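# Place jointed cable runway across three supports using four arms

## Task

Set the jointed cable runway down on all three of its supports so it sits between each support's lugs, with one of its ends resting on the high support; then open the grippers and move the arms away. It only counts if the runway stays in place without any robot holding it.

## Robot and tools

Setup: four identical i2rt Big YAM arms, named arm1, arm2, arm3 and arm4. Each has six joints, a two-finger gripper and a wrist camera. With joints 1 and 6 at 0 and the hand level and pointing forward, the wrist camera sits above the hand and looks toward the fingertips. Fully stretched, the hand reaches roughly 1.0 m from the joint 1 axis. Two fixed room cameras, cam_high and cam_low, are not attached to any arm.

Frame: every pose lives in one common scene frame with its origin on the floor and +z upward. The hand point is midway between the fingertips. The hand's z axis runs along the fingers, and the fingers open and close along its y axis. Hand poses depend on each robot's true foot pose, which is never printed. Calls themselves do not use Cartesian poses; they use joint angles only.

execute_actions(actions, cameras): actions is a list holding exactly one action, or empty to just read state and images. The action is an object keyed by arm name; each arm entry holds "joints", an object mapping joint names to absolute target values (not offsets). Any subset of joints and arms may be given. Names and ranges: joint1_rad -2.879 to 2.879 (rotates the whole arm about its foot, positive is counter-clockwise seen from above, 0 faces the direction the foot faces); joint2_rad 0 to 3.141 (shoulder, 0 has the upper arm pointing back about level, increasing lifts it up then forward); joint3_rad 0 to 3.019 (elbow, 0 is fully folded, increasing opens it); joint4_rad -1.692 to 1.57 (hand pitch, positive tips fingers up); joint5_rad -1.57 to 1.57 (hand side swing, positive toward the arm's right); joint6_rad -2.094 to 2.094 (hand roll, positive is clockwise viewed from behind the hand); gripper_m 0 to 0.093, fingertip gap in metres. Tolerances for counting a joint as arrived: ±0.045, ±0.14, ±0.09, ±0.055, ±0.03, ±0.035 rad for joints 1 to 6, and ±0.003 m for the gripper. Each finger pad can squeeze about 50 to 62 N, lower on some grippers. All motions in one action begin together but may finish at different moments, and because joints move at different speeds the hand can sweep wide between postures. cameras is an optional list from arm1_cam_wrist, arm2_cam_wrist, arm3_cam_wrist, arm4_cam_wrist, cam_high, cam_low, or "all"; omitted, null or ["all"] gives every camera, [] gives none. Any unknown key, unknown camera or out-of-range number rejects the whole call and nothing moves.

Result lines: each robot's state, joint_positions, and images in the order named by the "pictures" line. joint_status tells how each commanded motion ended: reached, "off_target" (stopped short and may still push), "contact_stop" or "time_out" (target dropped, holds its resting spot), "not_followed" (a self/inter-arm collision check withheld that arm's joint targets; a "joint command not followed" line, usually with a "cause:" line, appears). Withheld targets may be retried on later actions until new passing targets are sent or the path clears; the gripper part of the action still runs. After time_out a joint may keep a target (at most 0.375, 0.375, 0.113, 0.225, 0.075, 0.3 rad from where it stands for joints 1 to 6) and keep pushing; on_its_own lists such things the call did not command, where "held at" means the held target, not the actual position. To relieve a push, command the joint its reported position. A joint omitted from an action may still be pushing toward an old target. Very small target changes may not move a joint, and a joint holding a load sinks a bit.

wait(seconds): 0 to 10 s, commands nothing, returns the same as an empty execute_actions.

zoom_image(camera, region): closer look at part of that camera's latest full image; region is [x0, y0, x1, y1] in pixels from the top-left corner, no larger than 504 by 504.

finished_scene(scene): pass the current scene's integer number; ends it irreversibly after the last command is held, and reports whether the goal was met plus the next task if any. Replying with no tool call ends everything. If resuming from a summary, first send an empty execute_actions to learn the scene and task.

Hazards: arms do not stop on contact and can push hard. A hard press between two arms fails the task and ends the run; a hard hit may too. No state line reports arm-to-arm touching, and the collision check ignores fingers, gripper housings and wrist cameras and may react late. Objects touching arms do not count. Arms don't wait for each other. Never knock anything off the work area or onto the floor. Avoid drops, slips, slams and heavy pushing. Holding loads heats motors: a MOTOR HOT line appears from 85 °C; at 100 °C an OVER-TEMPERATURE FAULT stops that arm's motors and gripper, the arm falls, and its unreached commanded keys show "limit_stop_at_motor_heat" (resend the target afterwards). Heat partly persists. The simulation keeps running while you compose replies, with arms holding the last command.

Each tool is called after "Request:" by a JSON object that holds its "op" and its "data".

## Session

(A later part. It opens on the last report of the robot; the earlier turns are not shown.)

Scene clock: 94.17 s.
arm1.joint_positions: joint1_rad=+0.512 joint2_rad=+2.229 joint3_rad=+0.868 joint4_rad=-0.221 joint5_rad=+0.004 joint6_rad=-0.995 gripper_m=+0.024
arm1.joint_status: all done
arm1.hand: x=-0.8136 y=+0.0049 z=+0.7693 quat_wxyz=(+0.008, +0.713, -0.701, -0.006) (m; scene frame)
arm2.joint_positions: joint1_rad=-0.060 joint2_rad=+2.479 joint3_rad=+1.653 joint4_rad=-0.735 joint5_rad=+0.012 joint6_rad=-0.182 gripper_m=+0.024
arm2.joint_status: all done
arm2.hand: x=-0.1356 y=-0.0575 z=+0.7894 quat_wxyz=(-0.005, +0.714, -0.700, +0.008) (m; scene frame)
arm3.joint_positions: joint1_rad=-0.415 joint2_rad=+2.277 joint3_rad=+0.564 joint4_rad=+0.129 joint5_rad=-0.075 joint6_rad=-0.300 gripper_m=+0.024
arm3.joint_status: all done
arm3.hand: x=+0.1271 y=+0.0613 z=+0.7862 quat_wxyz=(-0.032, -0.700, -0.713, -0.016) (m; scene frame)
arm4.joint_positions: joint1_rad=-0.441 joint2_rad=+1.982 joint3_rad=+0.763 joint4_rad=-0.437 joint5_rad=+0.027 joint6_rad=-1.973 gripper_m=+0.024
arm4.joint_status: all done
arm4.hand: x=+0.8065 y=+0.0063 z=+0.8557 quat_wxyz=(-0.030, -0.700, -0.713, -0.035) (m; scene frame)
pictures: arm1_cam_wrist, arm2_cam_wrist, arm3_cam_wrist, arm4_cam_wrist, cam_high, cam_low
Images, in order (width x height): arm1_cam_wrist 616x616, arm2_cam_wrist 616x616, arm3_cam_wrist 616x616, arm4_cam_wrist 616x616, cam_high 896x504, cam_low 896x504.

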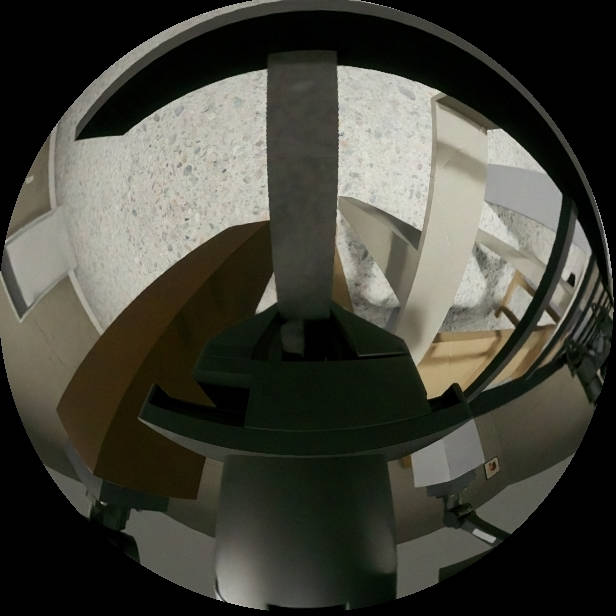

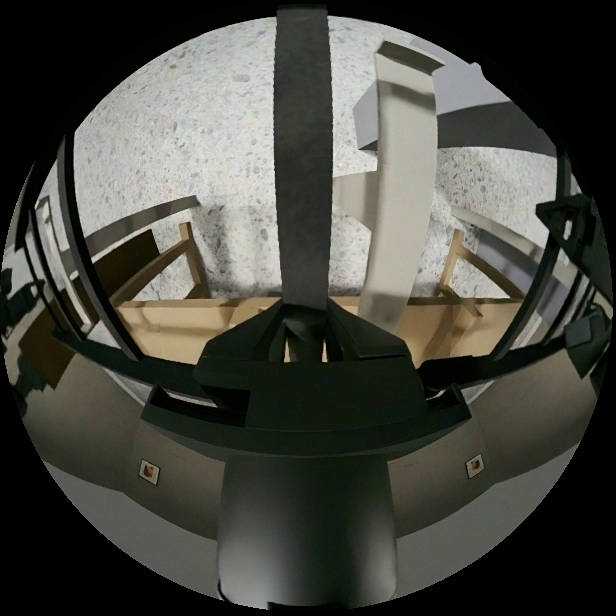

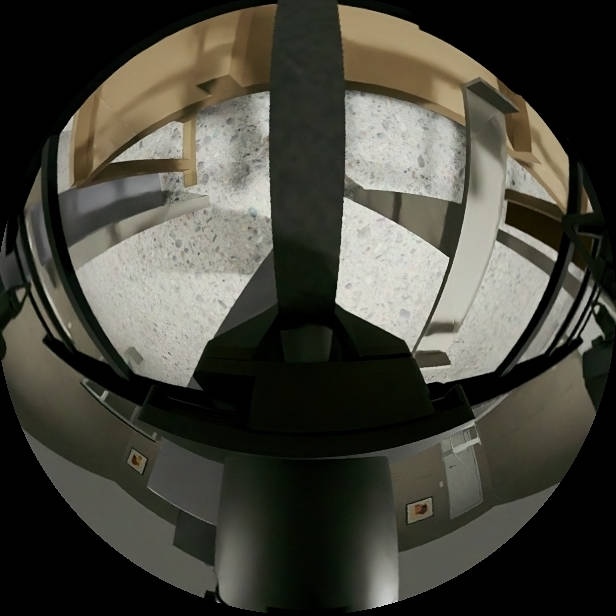

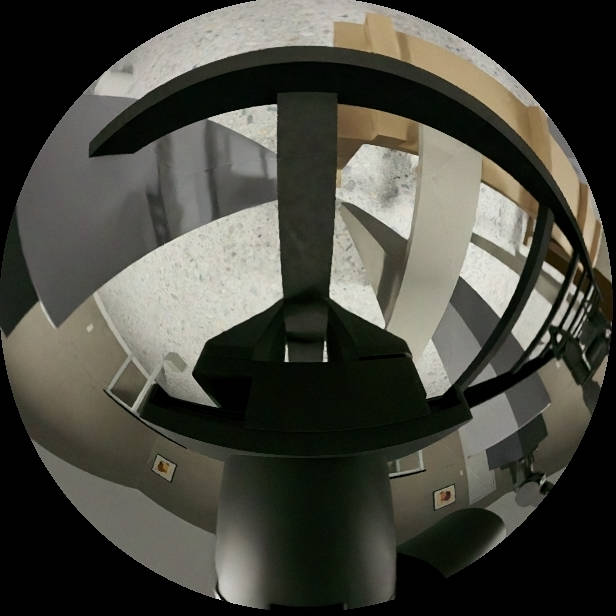

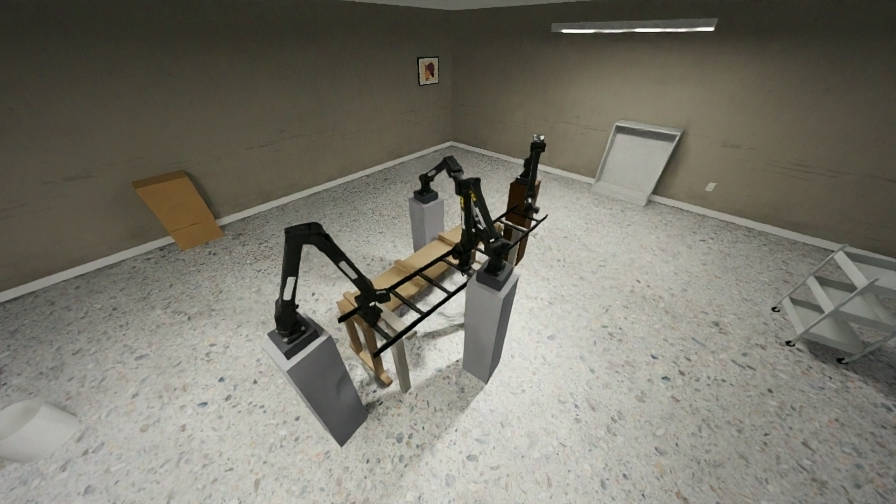

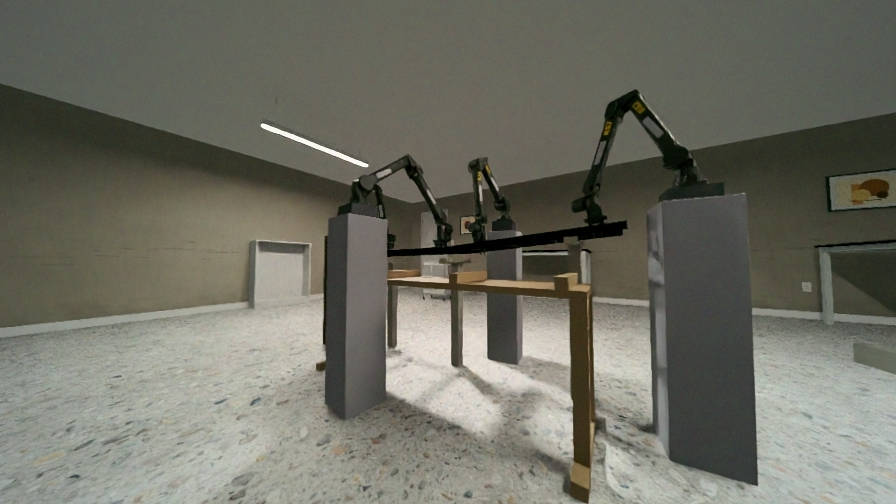

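Request:
{"op": "execute_actions", "data": {"actions": [{"arm1":{"joints":{"joint1_rad":0.525,"joint2_rad":2.2,"joint3_rad":0.91,"joint4_rad":-0.20,"joint6_rad":-0.965}},"arm2":{"joints":{"joint2_rad":2.52,"joint3_rad":1.735,"joint4_rad":-0.72}},"arm3":{"joints":{"joint1_rad":-0.44,"joint2_rad":2.26,"joint3_rad":0.575,"joint4_rad":0.21,"joint5_rad":-0.125,"joint6_rad":-0.32}},"arm4":{"joints":{"joint2_rad":1.98,"joint3_rad":0.80,"joint4_rad":-0.48,"joint5_rad":0.055}}}]}}

Request:
{"op": "zoom_image", "data": {"camera": "cam_high", "region": [330,180,580,390]}}

Request:
{"op": "zoom_image", "data": {"camera": "cam_low", "region": [380,190,650,290]}}

Scene clock: 100.63 s.
arm1.joint_positions: joint1_rad=+0.516 joint2_rad=+2.263 joint3_rad=+0.884 joint4_rad=-0.202 joint5_rad=-0.002 joint6_rad=-0.993 gripper_m=+0.024
arm1.joint_status: all done
arm1.hand: x=-0.8129 y=+0.0086 z=+0.7584 quat_wxyz=(+0.006, +0.713, -0.701, -0.009) (m; scene frame)
arm2.joint_positions: joint1_rad=-0.060 joint2_rad=+2.528 joint3_rad=+1.688 joint4_rad=-0.722 joint5_rad=+0.009 joint6_rad=-0.182 gripper_m=+0.024
arm2.joint_status: all done
arm2.hand: x=-0.1351 y=-0.0537 z=+0.7688 quat_wxyz=(-0.004, +0.714, -0.700, +0.007) (m; scene frame)
arm3.joint_positions: joint1_rad=-0.429 joint2_rad=+2.350 joint3_rad=+0.585 joint4_rad=+0.177 joint5_rad=-0.097 joint6_rad=-0.314 gripper_m=+0.024
arm3.joint_status: all done
arm3.hand: x=+0.1283 y=+0.0646 z=+0.7673 quat_wxyz=(-0.041, -0.700, -0.713, -0.022) (m; scene frame)
arm4.joint_positions: joint1_rad=-0.441 joint2_rad=+2.008 joint3_rad=+0.779 joint4_rad=-0.444 joint5_rad=+0.045 joint6_rad=-1.972 gripper_m=+0.024
arm4.joint_status: all done
arm4.hand: x=+0.8065 y=+0.0097 z=+0.8495 quat_wxyz=(-0.034, -0.699, -0.713, -0.046) (m; scene frame)
pictures: arm1_cam_wrist, arm2_cam_wrist, arm3_cam_wrist, arm4_cam_wrist, cam_high, cam_low
Images, in order (width x height): arm1_cam_wrist 616x616, arm2_cam_wrist 616x616, arm3_cam_wrist 616x616, arm4_cam_wrist 616x616, cam_high 896x504, cam_low 896x504.

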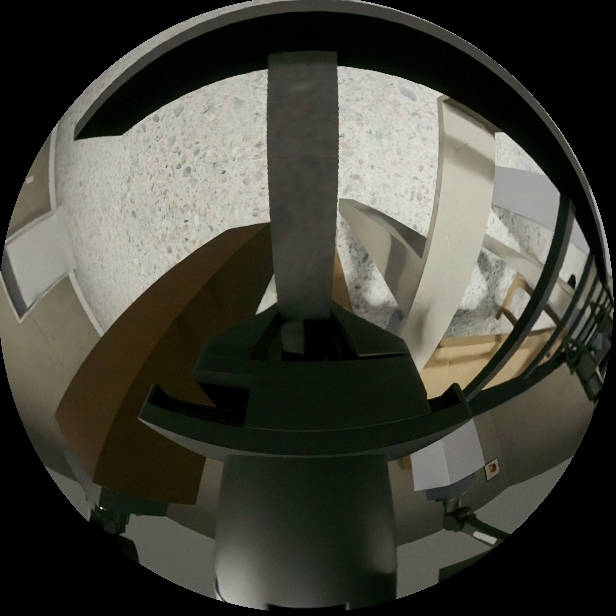

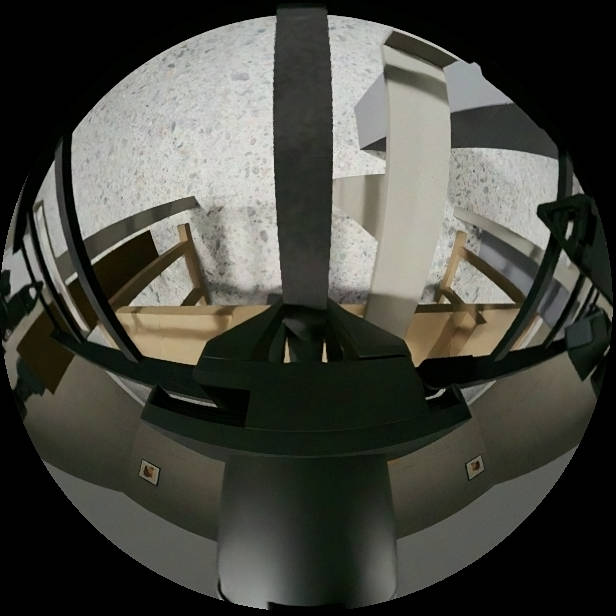

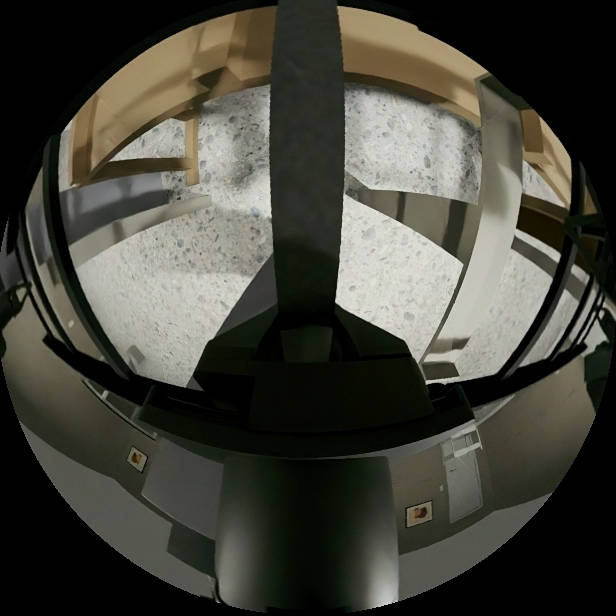

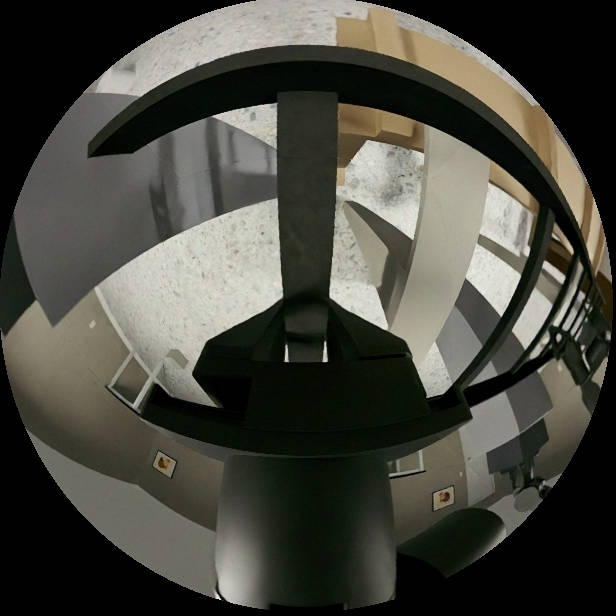

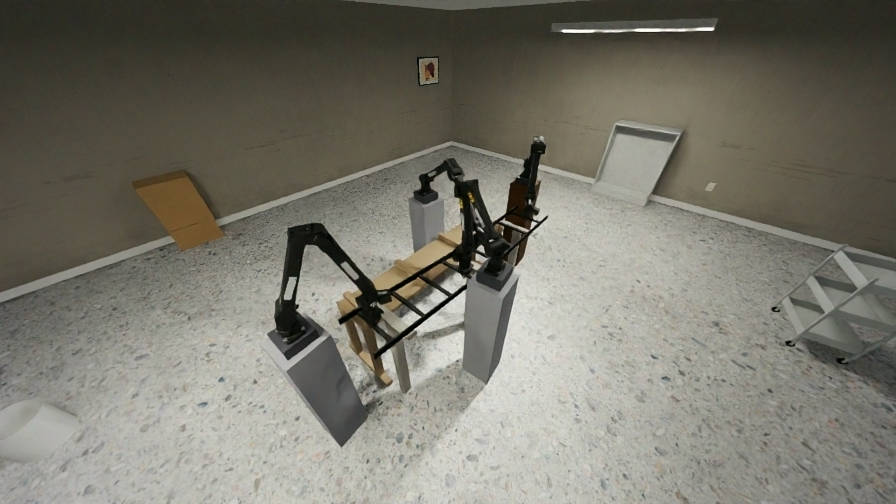

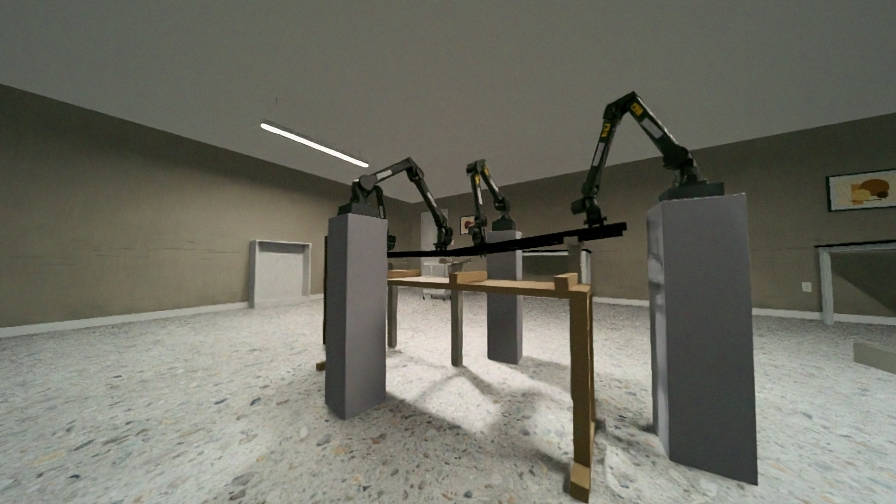

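Region (330, 180, 580, 390) of cam_high's 896x504 image, scaled by 2.016, with more detail than that image has; it fills the top 423 rows of this view, and the rest is white.

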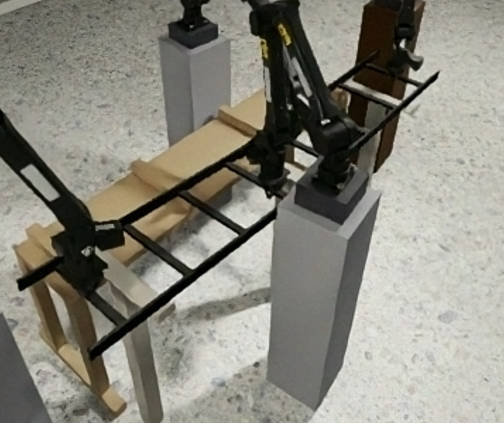

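Region (380, 190, 650, 290) of cam_low's 896x504 image, scaled by 1.867, with more detail than that image has; it fills the top 187 rows of this view, and the rest is white.

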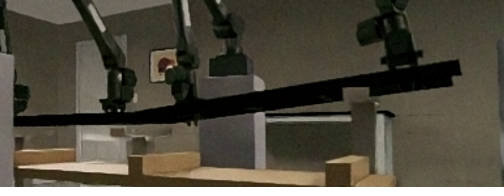

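Request:
{"op": "zoom_image", "data": {"camera": "cam_high", "region": [370,290,450,360]}}

Request:
{"op": "zoom_image", "data": {"camera": "cam_low", "region": [530,210,630,270]}}

Request:
{"op": "zoom_image", "data": {"camera": "arm3_cam_wrist", "region": [380,300,540,420]}}

Request:
{"op": "zoom_image", "data": {"camera": "arm4_cam_wrist", "region": [340,40,560,420]}}

Region (370, 290, 450, 360) of cam_high's 896x504 image, scaled by 6.300, with more detail than that image has; it fills the top 441 rows of this view, and the rest is white.

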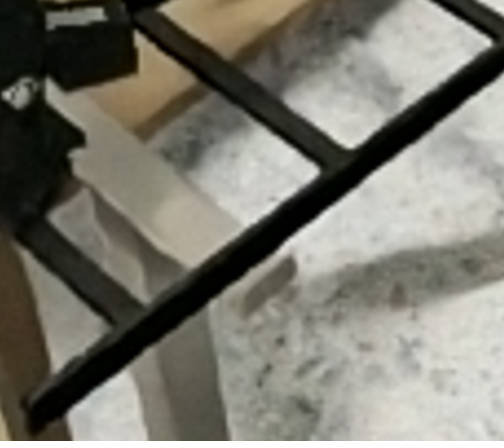

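Region (530, 210, 630, 270) of cam_low's 896x504 image, scaled by 5.040, with more detail than that image has; it fills the top 302 rows of this view, and the rest is white.

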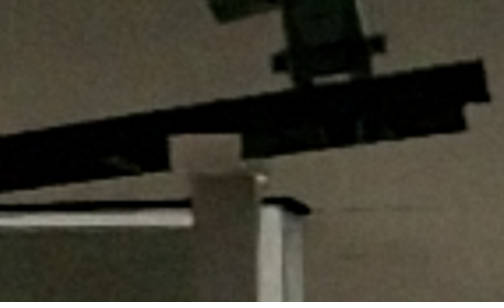

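Region (380, 300, 540, 420) of arm3_cam_wrist's 616x616 image, scaled by 3.150, with more detail than that image has; it fills the top 378 rows of this view, and the rest is white.

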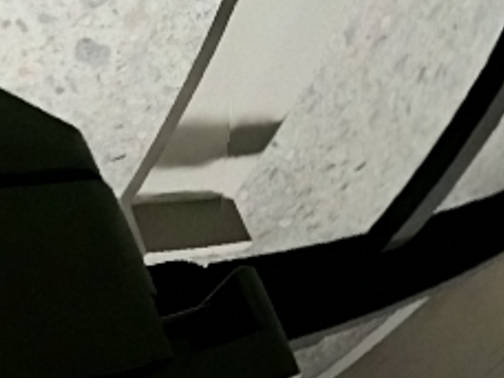

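Region (340, 40, 560, 420) of arm4_cam_wrist's 616x616 image, scaled by 1.326, with more detail than that image has; it fills the left 292 columns of this view, and the rest is white.

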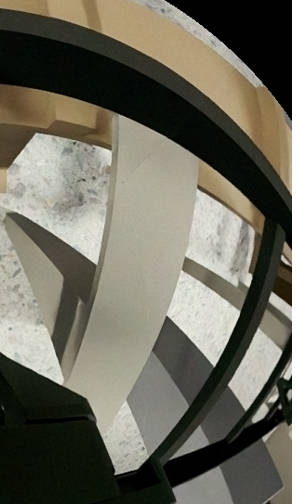

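Request:
{"op": "execute_actions", "data": {"actions": [{"arm1":{"joints":{"joint2_rad":2.25,"joint3_rad":0.925,"joint4_rad":-0.16}},"arm2":{"joints":{"joint2_rad":2.555,"joint3_rad":1.74,"joint4_rad":-0.70}},"arm3":{"joints":{"joint1_rad":-0.455,"joint2_rad":2.32,"joint3_rad":0.60,"joint4_rad":0.25,"joint5_rad":-0.14,"joint6_rad":-0.33}},"arm4":{"joints":{"joint1_rad":-0.435,"joint2_rad":2.02,"joint3_rad":0.815,"joint4_rad":-0.46,"joint5_rad":0.065}}}]}}

Request:
{"op": "zoom_image", "data": {"camera": "cam_low", "region": [380,190,650,290]}}

Request:
{"op": "zoom_image", "data": {"camera": "arm3_cam_wrist", "region": [380,300,540,420]}}

Scene clock: 115.37 s.
arm1.joint_positions: joint1_rad=+0.516 joint2_rad=+2.317 joint3_rad=+0.902 joint4_rad=-0.164 joint5_rad=+0.002 joint6_rad=-0.993 gripper_m=+0.024
arm1.joint_status: all done
arm1.hand: x=-0.8136 y=+0.0078 z=+0.7394 quat_wxyz=(+0.006, +0.713, -0.701, -0.007) (m; scene frame)
arm2.joint_positions: joint1_rad=-0.060 joint2_rad=+2.562 joint3_rad=+1.700 joint4_rad=-0.699 joint5_rad=+0.006 joint6_rad=-0.182 gripper_m=+0.024
arm2.joint_status: all done
arm2.hand: x=-0.1357 y=-0.0545 z=+0.7513 quat_wxyz=(-0.004, +0.714, -0.700, +0.005) (m; scene frame)
arm3.joint_positions: joint1_rad=-0.440 joint2_rad=+2.410 joint3_rad=+0.611 joint4_rad=+0.213 joint5_rad=-0.110 joint6_rad=-0.326 gripper_m=+0.024
arm3.joint_status: joint5_rad time_out (moved -0.013 of -0.043); the others done
arm3.on_its_own: joint5_rad reads -0.110 and still pushes toward -0.140 since a time_out
arm3.hand: x=+0.1273 y=+0.0638 z=+0.7512 quat_wxyz=(-0.048, -0.699, -0.713, -0.024) (m; scene frame)
arm4.joint_positions: joint1_rad=-0.441 joint2_rad=+2.046 joint3_rad=+0.800 joint4_rad=-0.444 joint5_rad=+0.047 joint6_rad=-1.972 gripper_m=+0.024
arm4.joint_status: all done
arm4.hand: x=+0.8054 y=+0.0106 z=+0.8391 quat_wxyz=(-0.041, -0.698, -0.713, -0.051) (m; scene frame)
pictures: arm1_cam_wrist, arm2_cam_wrist, arm3_cam_wrist, arm4_cam_wrist, cam_high, cam_low
Images, in order (width x height): arm1_cam_wrist 616x616, arm2_cam_wrist 616x616, arm3_cam_wrist 616x616, arm4_cam_wrist 616x616, cam_high 896x504, cam_low 896x504.

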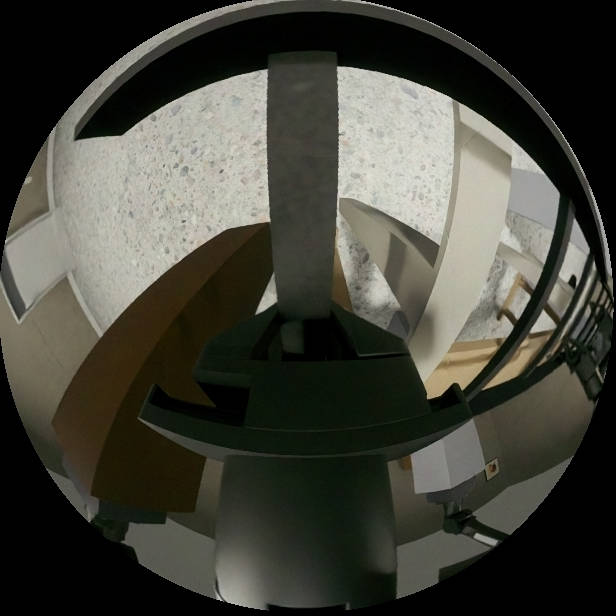

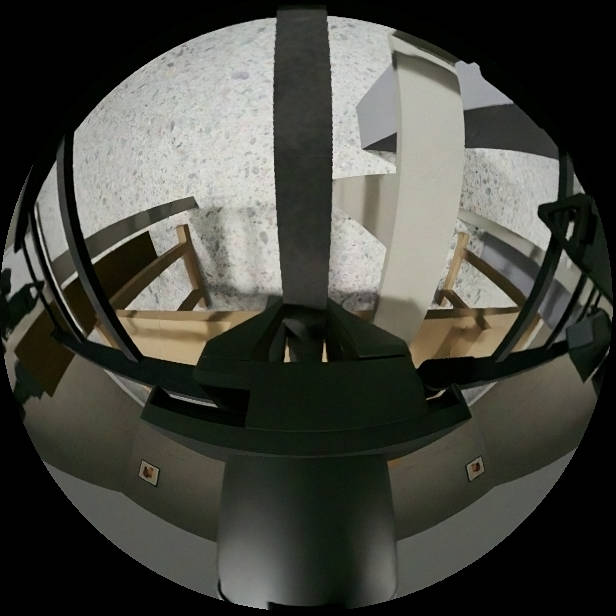

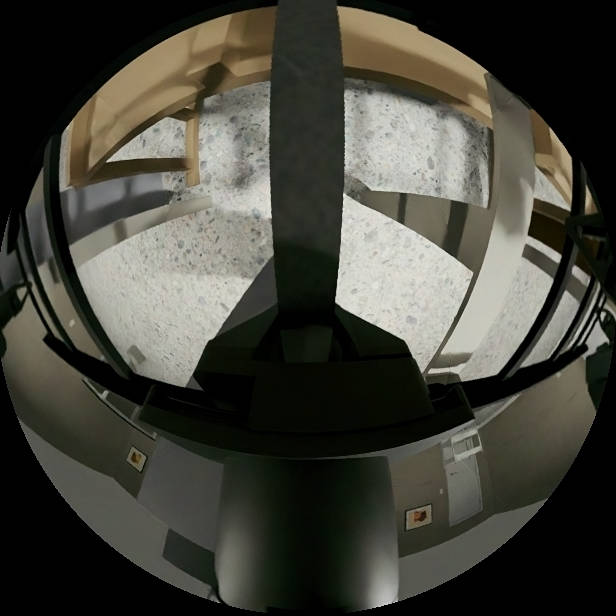

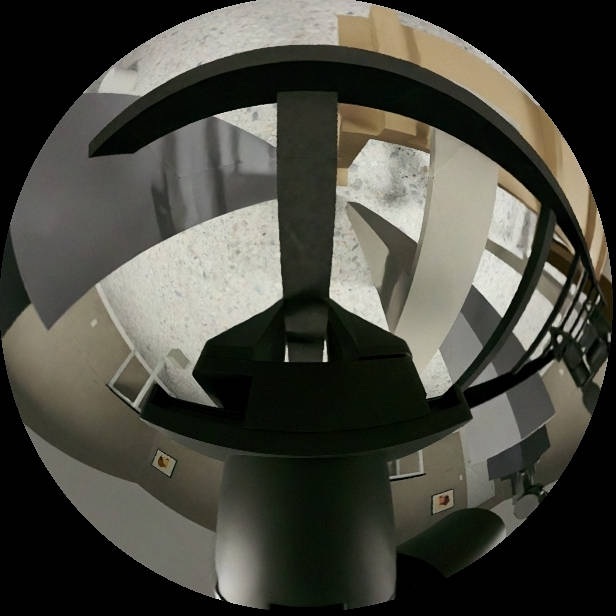

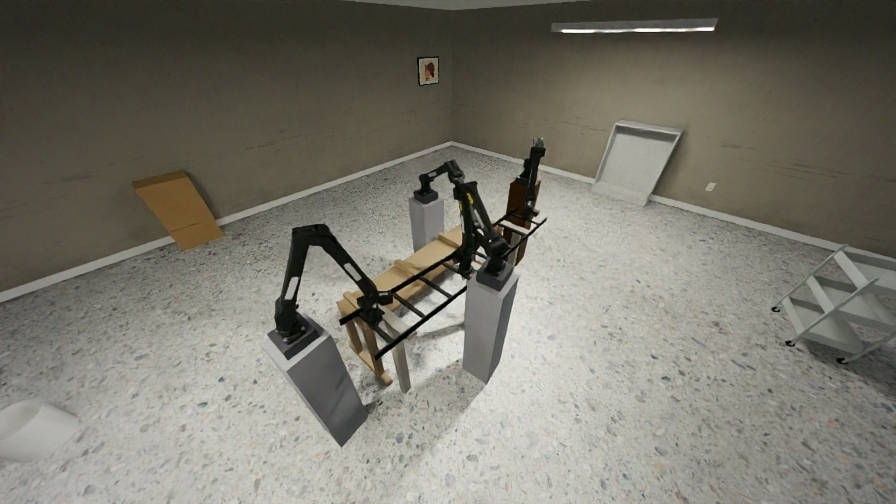

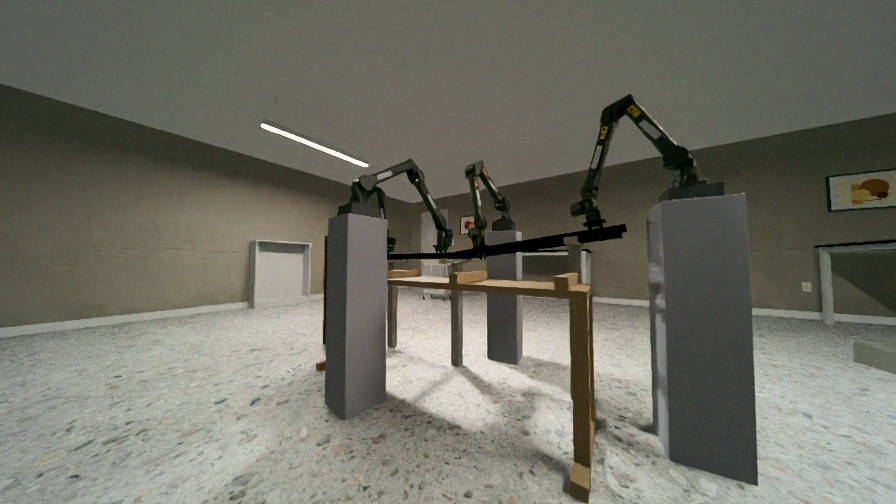

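Region (380, 190, 650, 290) of cam_low's 896x504 image, scaled by 1.867, with more detail than that image has; it fills the top 187 rows of this view, and the rest is white.

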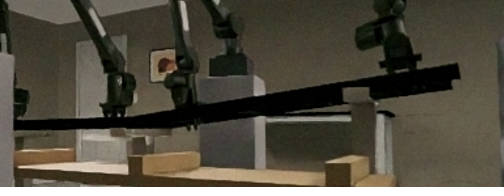

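Region (380, 300, 540, 420) of arm3_cam_wrist's 616x616 image, scaled by 3.150, with more detail than that image has; it fills the top 378 rows of this view, and the rest is white.

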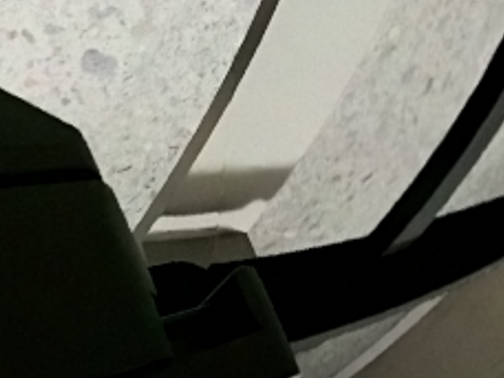

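Request:
{"op": "execute_actions", "data": {"actions": [{"arm1":{"joints":{"joint2_rad":2.30,"joint3_rad":0.945,"joint4_rad":-0.13}},"arm2":{"joints":{"joint2_rad":2.59,"joint3_rad":1.755,"joint4_rad":-0.675}},"arm3":{"joints":{"joint1_rad":-0.465,"joint2_rad":2.38,"joint3_rad":0.625,"joint4_rad":0.285,"joint5_rad":-0.15,"joint6_rad":-0.34}},"arm4":{"joints":{"joint1_rad":-0.435,"joint2_rad":2.05,"joint3_rad":0.83,"joint4_rad":-0.45,"joint5_rad":0.07}}}]}}

Request:
{"op": "zoom_image", "data": {"camera": "cam_low", "region": [380,190,650,290]}}

Request:
{"op": "zoom_image", "data": {"camera": "arm3_cam_wrist", "region": [380,300,540,420]}}

Scene clock: 119.70 s.
arm1.joint_positions: joint1_rad=+0.516 joint2_rad=+2.369 joint3_rad=+0.925 joint4_rad=-0.136 joint5_rad=+0.003 joint6_rad=-0.993 gripper_m=+0.024
arm1.joint_status: all done
arm1.hand: x=-0.8128 y=+0.0083 z=+0.7219 quat_wxyz=(+0.006, +0.713, -0.701, -0.006) (m; scene frame)
arm2.joint_positions: joint1_rad=-0.060 joint2_rad=+2.596 joint3_rad=+1.717 joint4_rad=-0.676 joint5_rad=+0.006 joint6_rad=-0.182 gripper_m=+0.024
arm2.joint_status: all done
arm2.hand: x=-0.1354 y=-0.0536 z=+0.7346 quat_wxyz=(-0.006, +0.714, -0.700, +0.004) (m; scene frame)
arm3.joint_positions: joint1_rad=-0.448 joint2_rad=+2.464 joint3_rad=+0.634 joint4_rad=+0.243 joint5_rad=-0.124 joint6_rad=-0.334 gripper_m=+0.024
arm3.joint_status: all done
arm3.hand: x=+0.1278 y=+0.0644 z=+0.7363 quat_wxyz=(-0.054, -0.699, -0.712, -0.027) (m; scene frame)
arm4.joint_positions: joint1_rad=-0.440 joint2_rad=+2.066 joint3_rad=+0.812 joint4_rad=-0.442 joint5_rad=+0.052 joint6_rad=-1.972 gripper_m=+0.024
arm4.joint_status: all done
arm4.hand: x=+0.8043 y=+0.0119 z=+0.8335 quat_wxyz=(-0.043, -0.698, -0.713, -0.054) (m; scene frame)
pictures: arm1_cam_wrist, arm2_cam_wrist, arm3_cam_wrist, arm4_cam_wrist, cam_high, cam_low
Images, in order (width x height): arm1_cam_wrist 616x616, arm2_cam_wrist 616x616, arm3_cam_wrist 616x616, arm4_cam_wrist 616x616, cam_high 896x504, cam_low 896x504.

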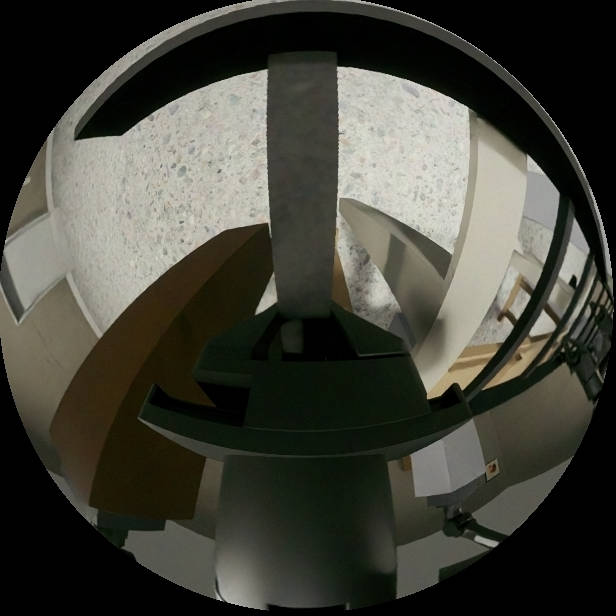

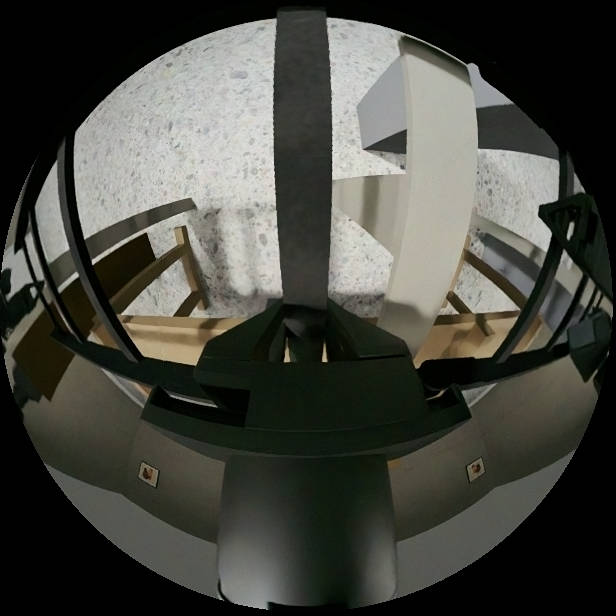

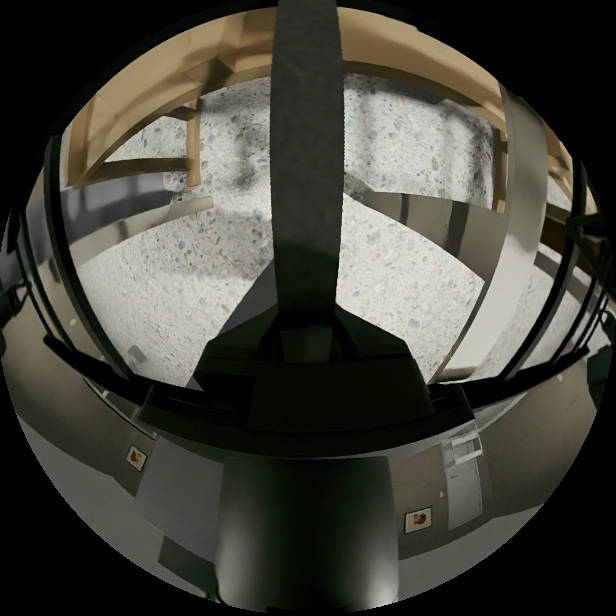

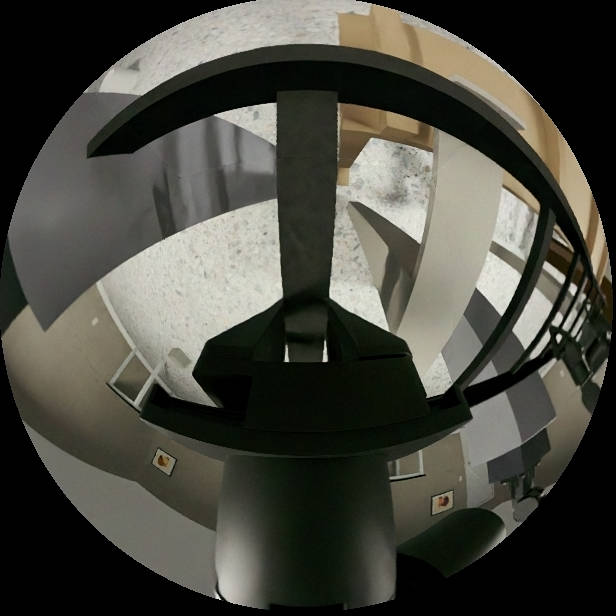

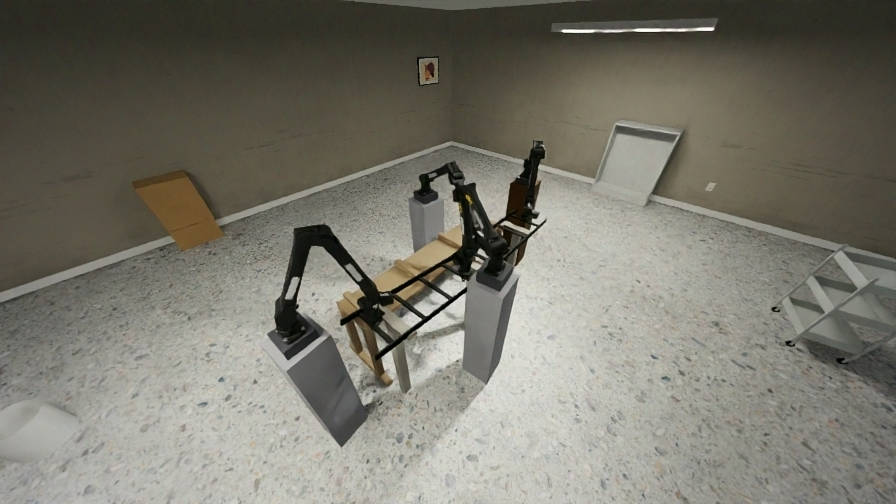

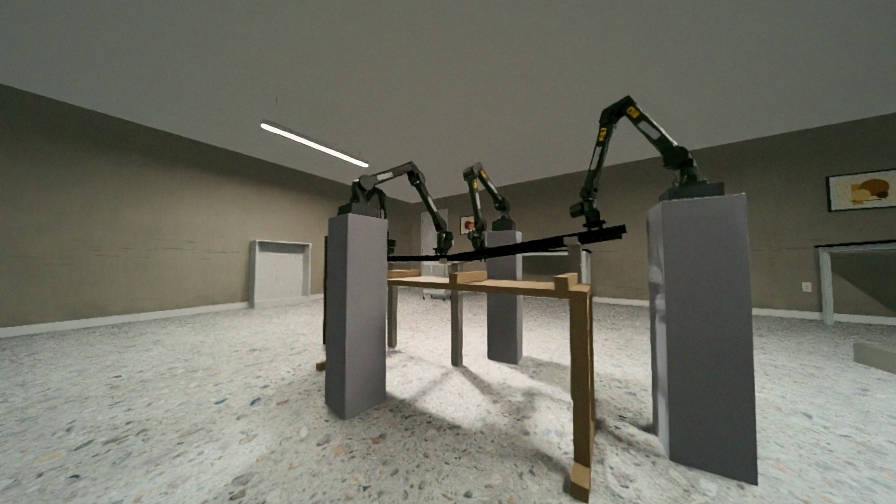

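Region (380, 190, 650, 290) of cam_low's 896x504 image, scaled by 1.867, with more detail than that image has; it fills the top 187 rows of this view, and the rest is white.

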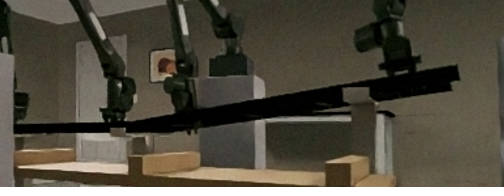

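Region (380, 300, 540, 420) of arm3_cam_wrist's 616x616 image, scaled by 3.150, with more detail than that image has; it fills the top 378 rows of this view, and the rest is white.

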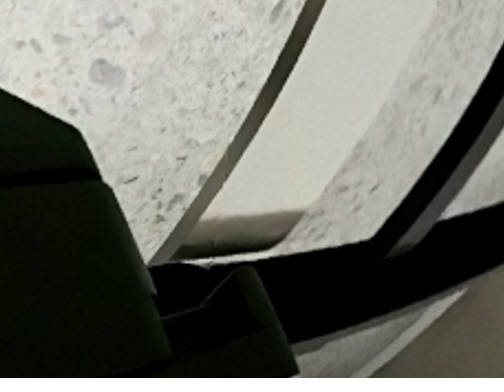

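Request:
{"op": "execute_actions", "data": {"actions": [{"arm1":{"joints":{"joint2_rad":2.345,"joint3_rad":0.965,"joint4_rad":-0.105}},"arm2":{"joints":{"joint2_rad":2.63,"joint3_rad":1.775,"joint4_rad":-0.655}},"arm3":{"joints":{"joint1_rad":-0.475,"joint2_rad":2.435,"joint3_rad":0.65,"joint4_rad":0.315,"joint5_rad":-0.165,"joint6_rad":-0.35}},"arm4":{"joints":{"joint2_rad":2.075,"joint3_rad":0.845,"joint4_rad":-0.44,"joint5_rad":0.075}}}], "cameras": ["arm3_cam_wrist","cam_low","cam_high"]}}

Request:
{"op": "zoom_image", "data": {"camera": "cam_low", "region": [380,210,630,290]}}

Request:
{"op": "zoom_image", "data": {"camera": "cam_high", "region": [370,290,450,360]}}

Scene clock: 124.90 s.
arm1.joint_positions: joint1_rad=+0.516 joint2_rad=+2.390 joint3_rad=+0.936 joint4_rad=-0.122 joint5_rad=+0.002 joint6_rad=-0.993 gripper_m=+0.024
arm1.joint_status: all done
arm1.hand: x=-0.8117 y=+0.0094 z=+0.7144 quat_wxyz=(+0.004, +0.713, -0.701, -0.006) (m; scene frame)
arm2.joint_positions: joint1_rad=-0.060 joint2_rad=+2.620 joint3_rad=+1.732 joint4_rad=-0.668 joint5_rad=+0.007 joint6_rad=-0.182 gripper_m=+0.024
arm2.joint_status: all done
arm2.hand: x=-0.1350 y=-0.0533 z=+0.7240 quat_wxyz=(-0.006, +0.714, -0.700, +0.005) (m; scene frame)
arm3.joint_positions: joint1_rad=-0.456 joint2_rad=+2.496 joint3_rad=+0.648 joint4_rad=+0.266 joint5_rad=-0.144 joint6_rad=-0.341 gripper_m=+0.024
arm3.joint_status: all done
arm3.hand: x=+0.1288 y=+0.0641 z=+0.7276 quat_wxyz=(-0.064, -0.699, -0.712, -0.029) (m; scene frame)
arm4.joint_positions: joint1_rad=-0.437 joint2_rad=+2.062 joint3_rad=+0.814 joint4_rad=-0.448 joint5_rad=+0.057 joint6_rad=-1.969 gripper_m=+0.024
arm4.joint_status: all done
arm4.hand: x=+0.8036 y=+0.0120 z=+0.8353 quat_wxyz=(-0.042, -0.698, -0.713, -0.057) (m; scene frame)
pictures: arm3_cam_wrist, cam_high, cam_low
Images, in order (width x height): arm3_cam_wrist 616x616, cam_high 896x504, cam_low 896x504.

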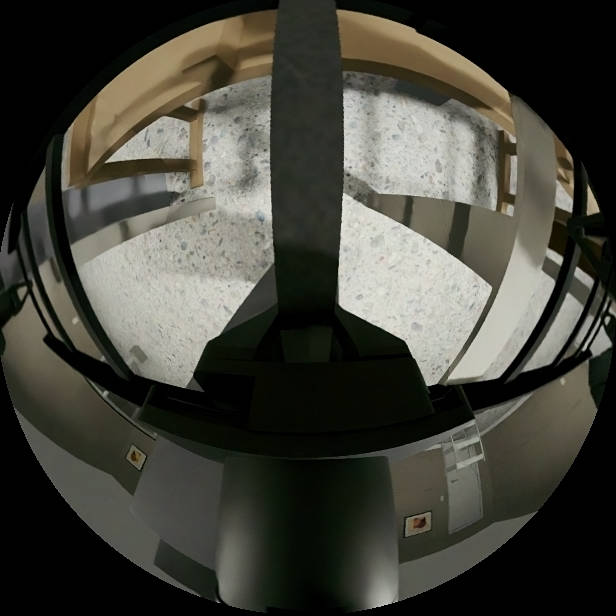

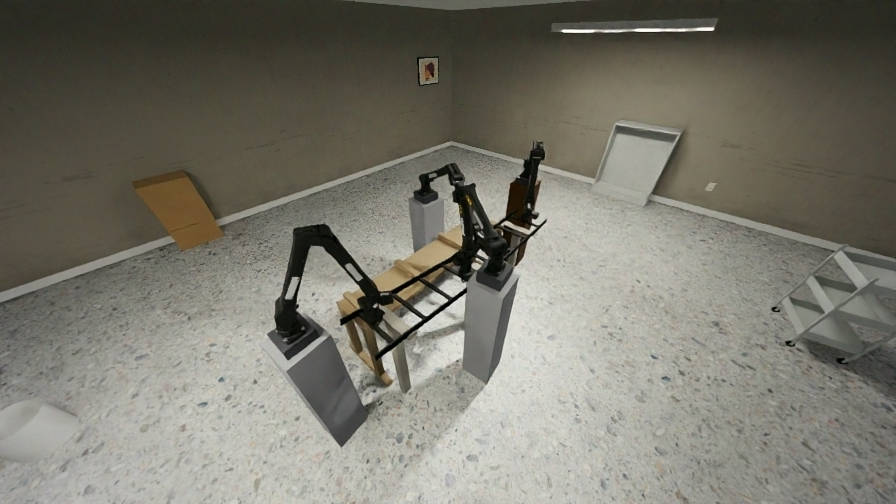

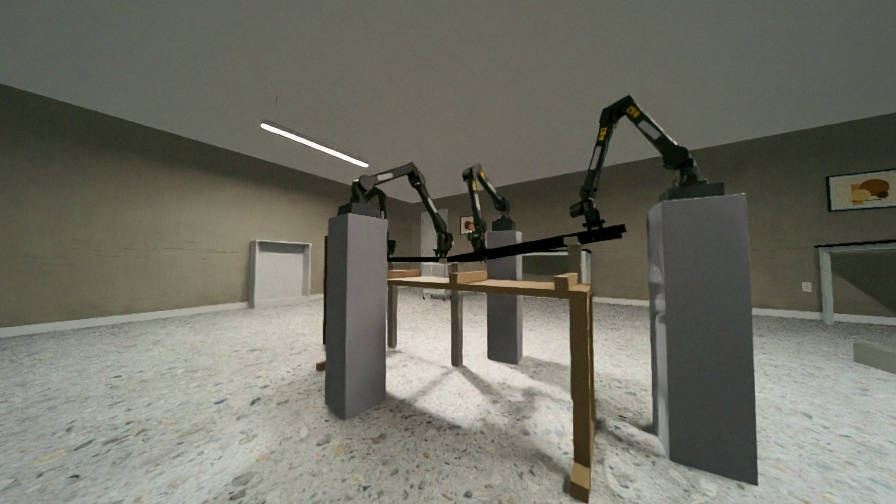

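Region (380, 210, 630, 290) of cam_low's 896x504 image, scaled by 2.016, with more detail than that image has; it fills the top 161 rows of this view, and the rest is white.

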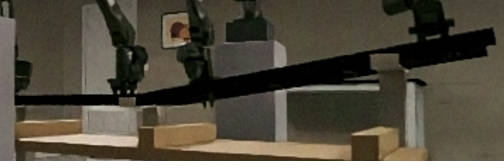

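Region (370, 290, 450, 360) of cam_high's 896x504 image, scaled by 6.300, with more detail than that image has; it fills the top 441 rows of this view, and the rest is white.

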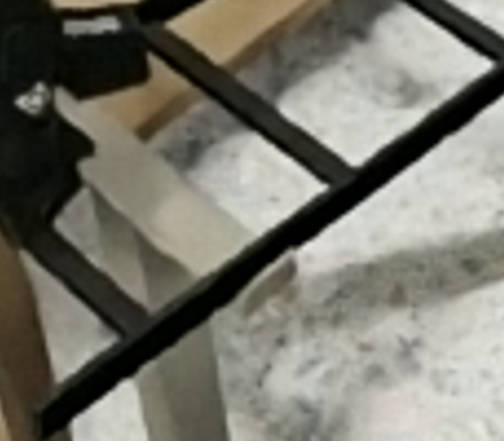

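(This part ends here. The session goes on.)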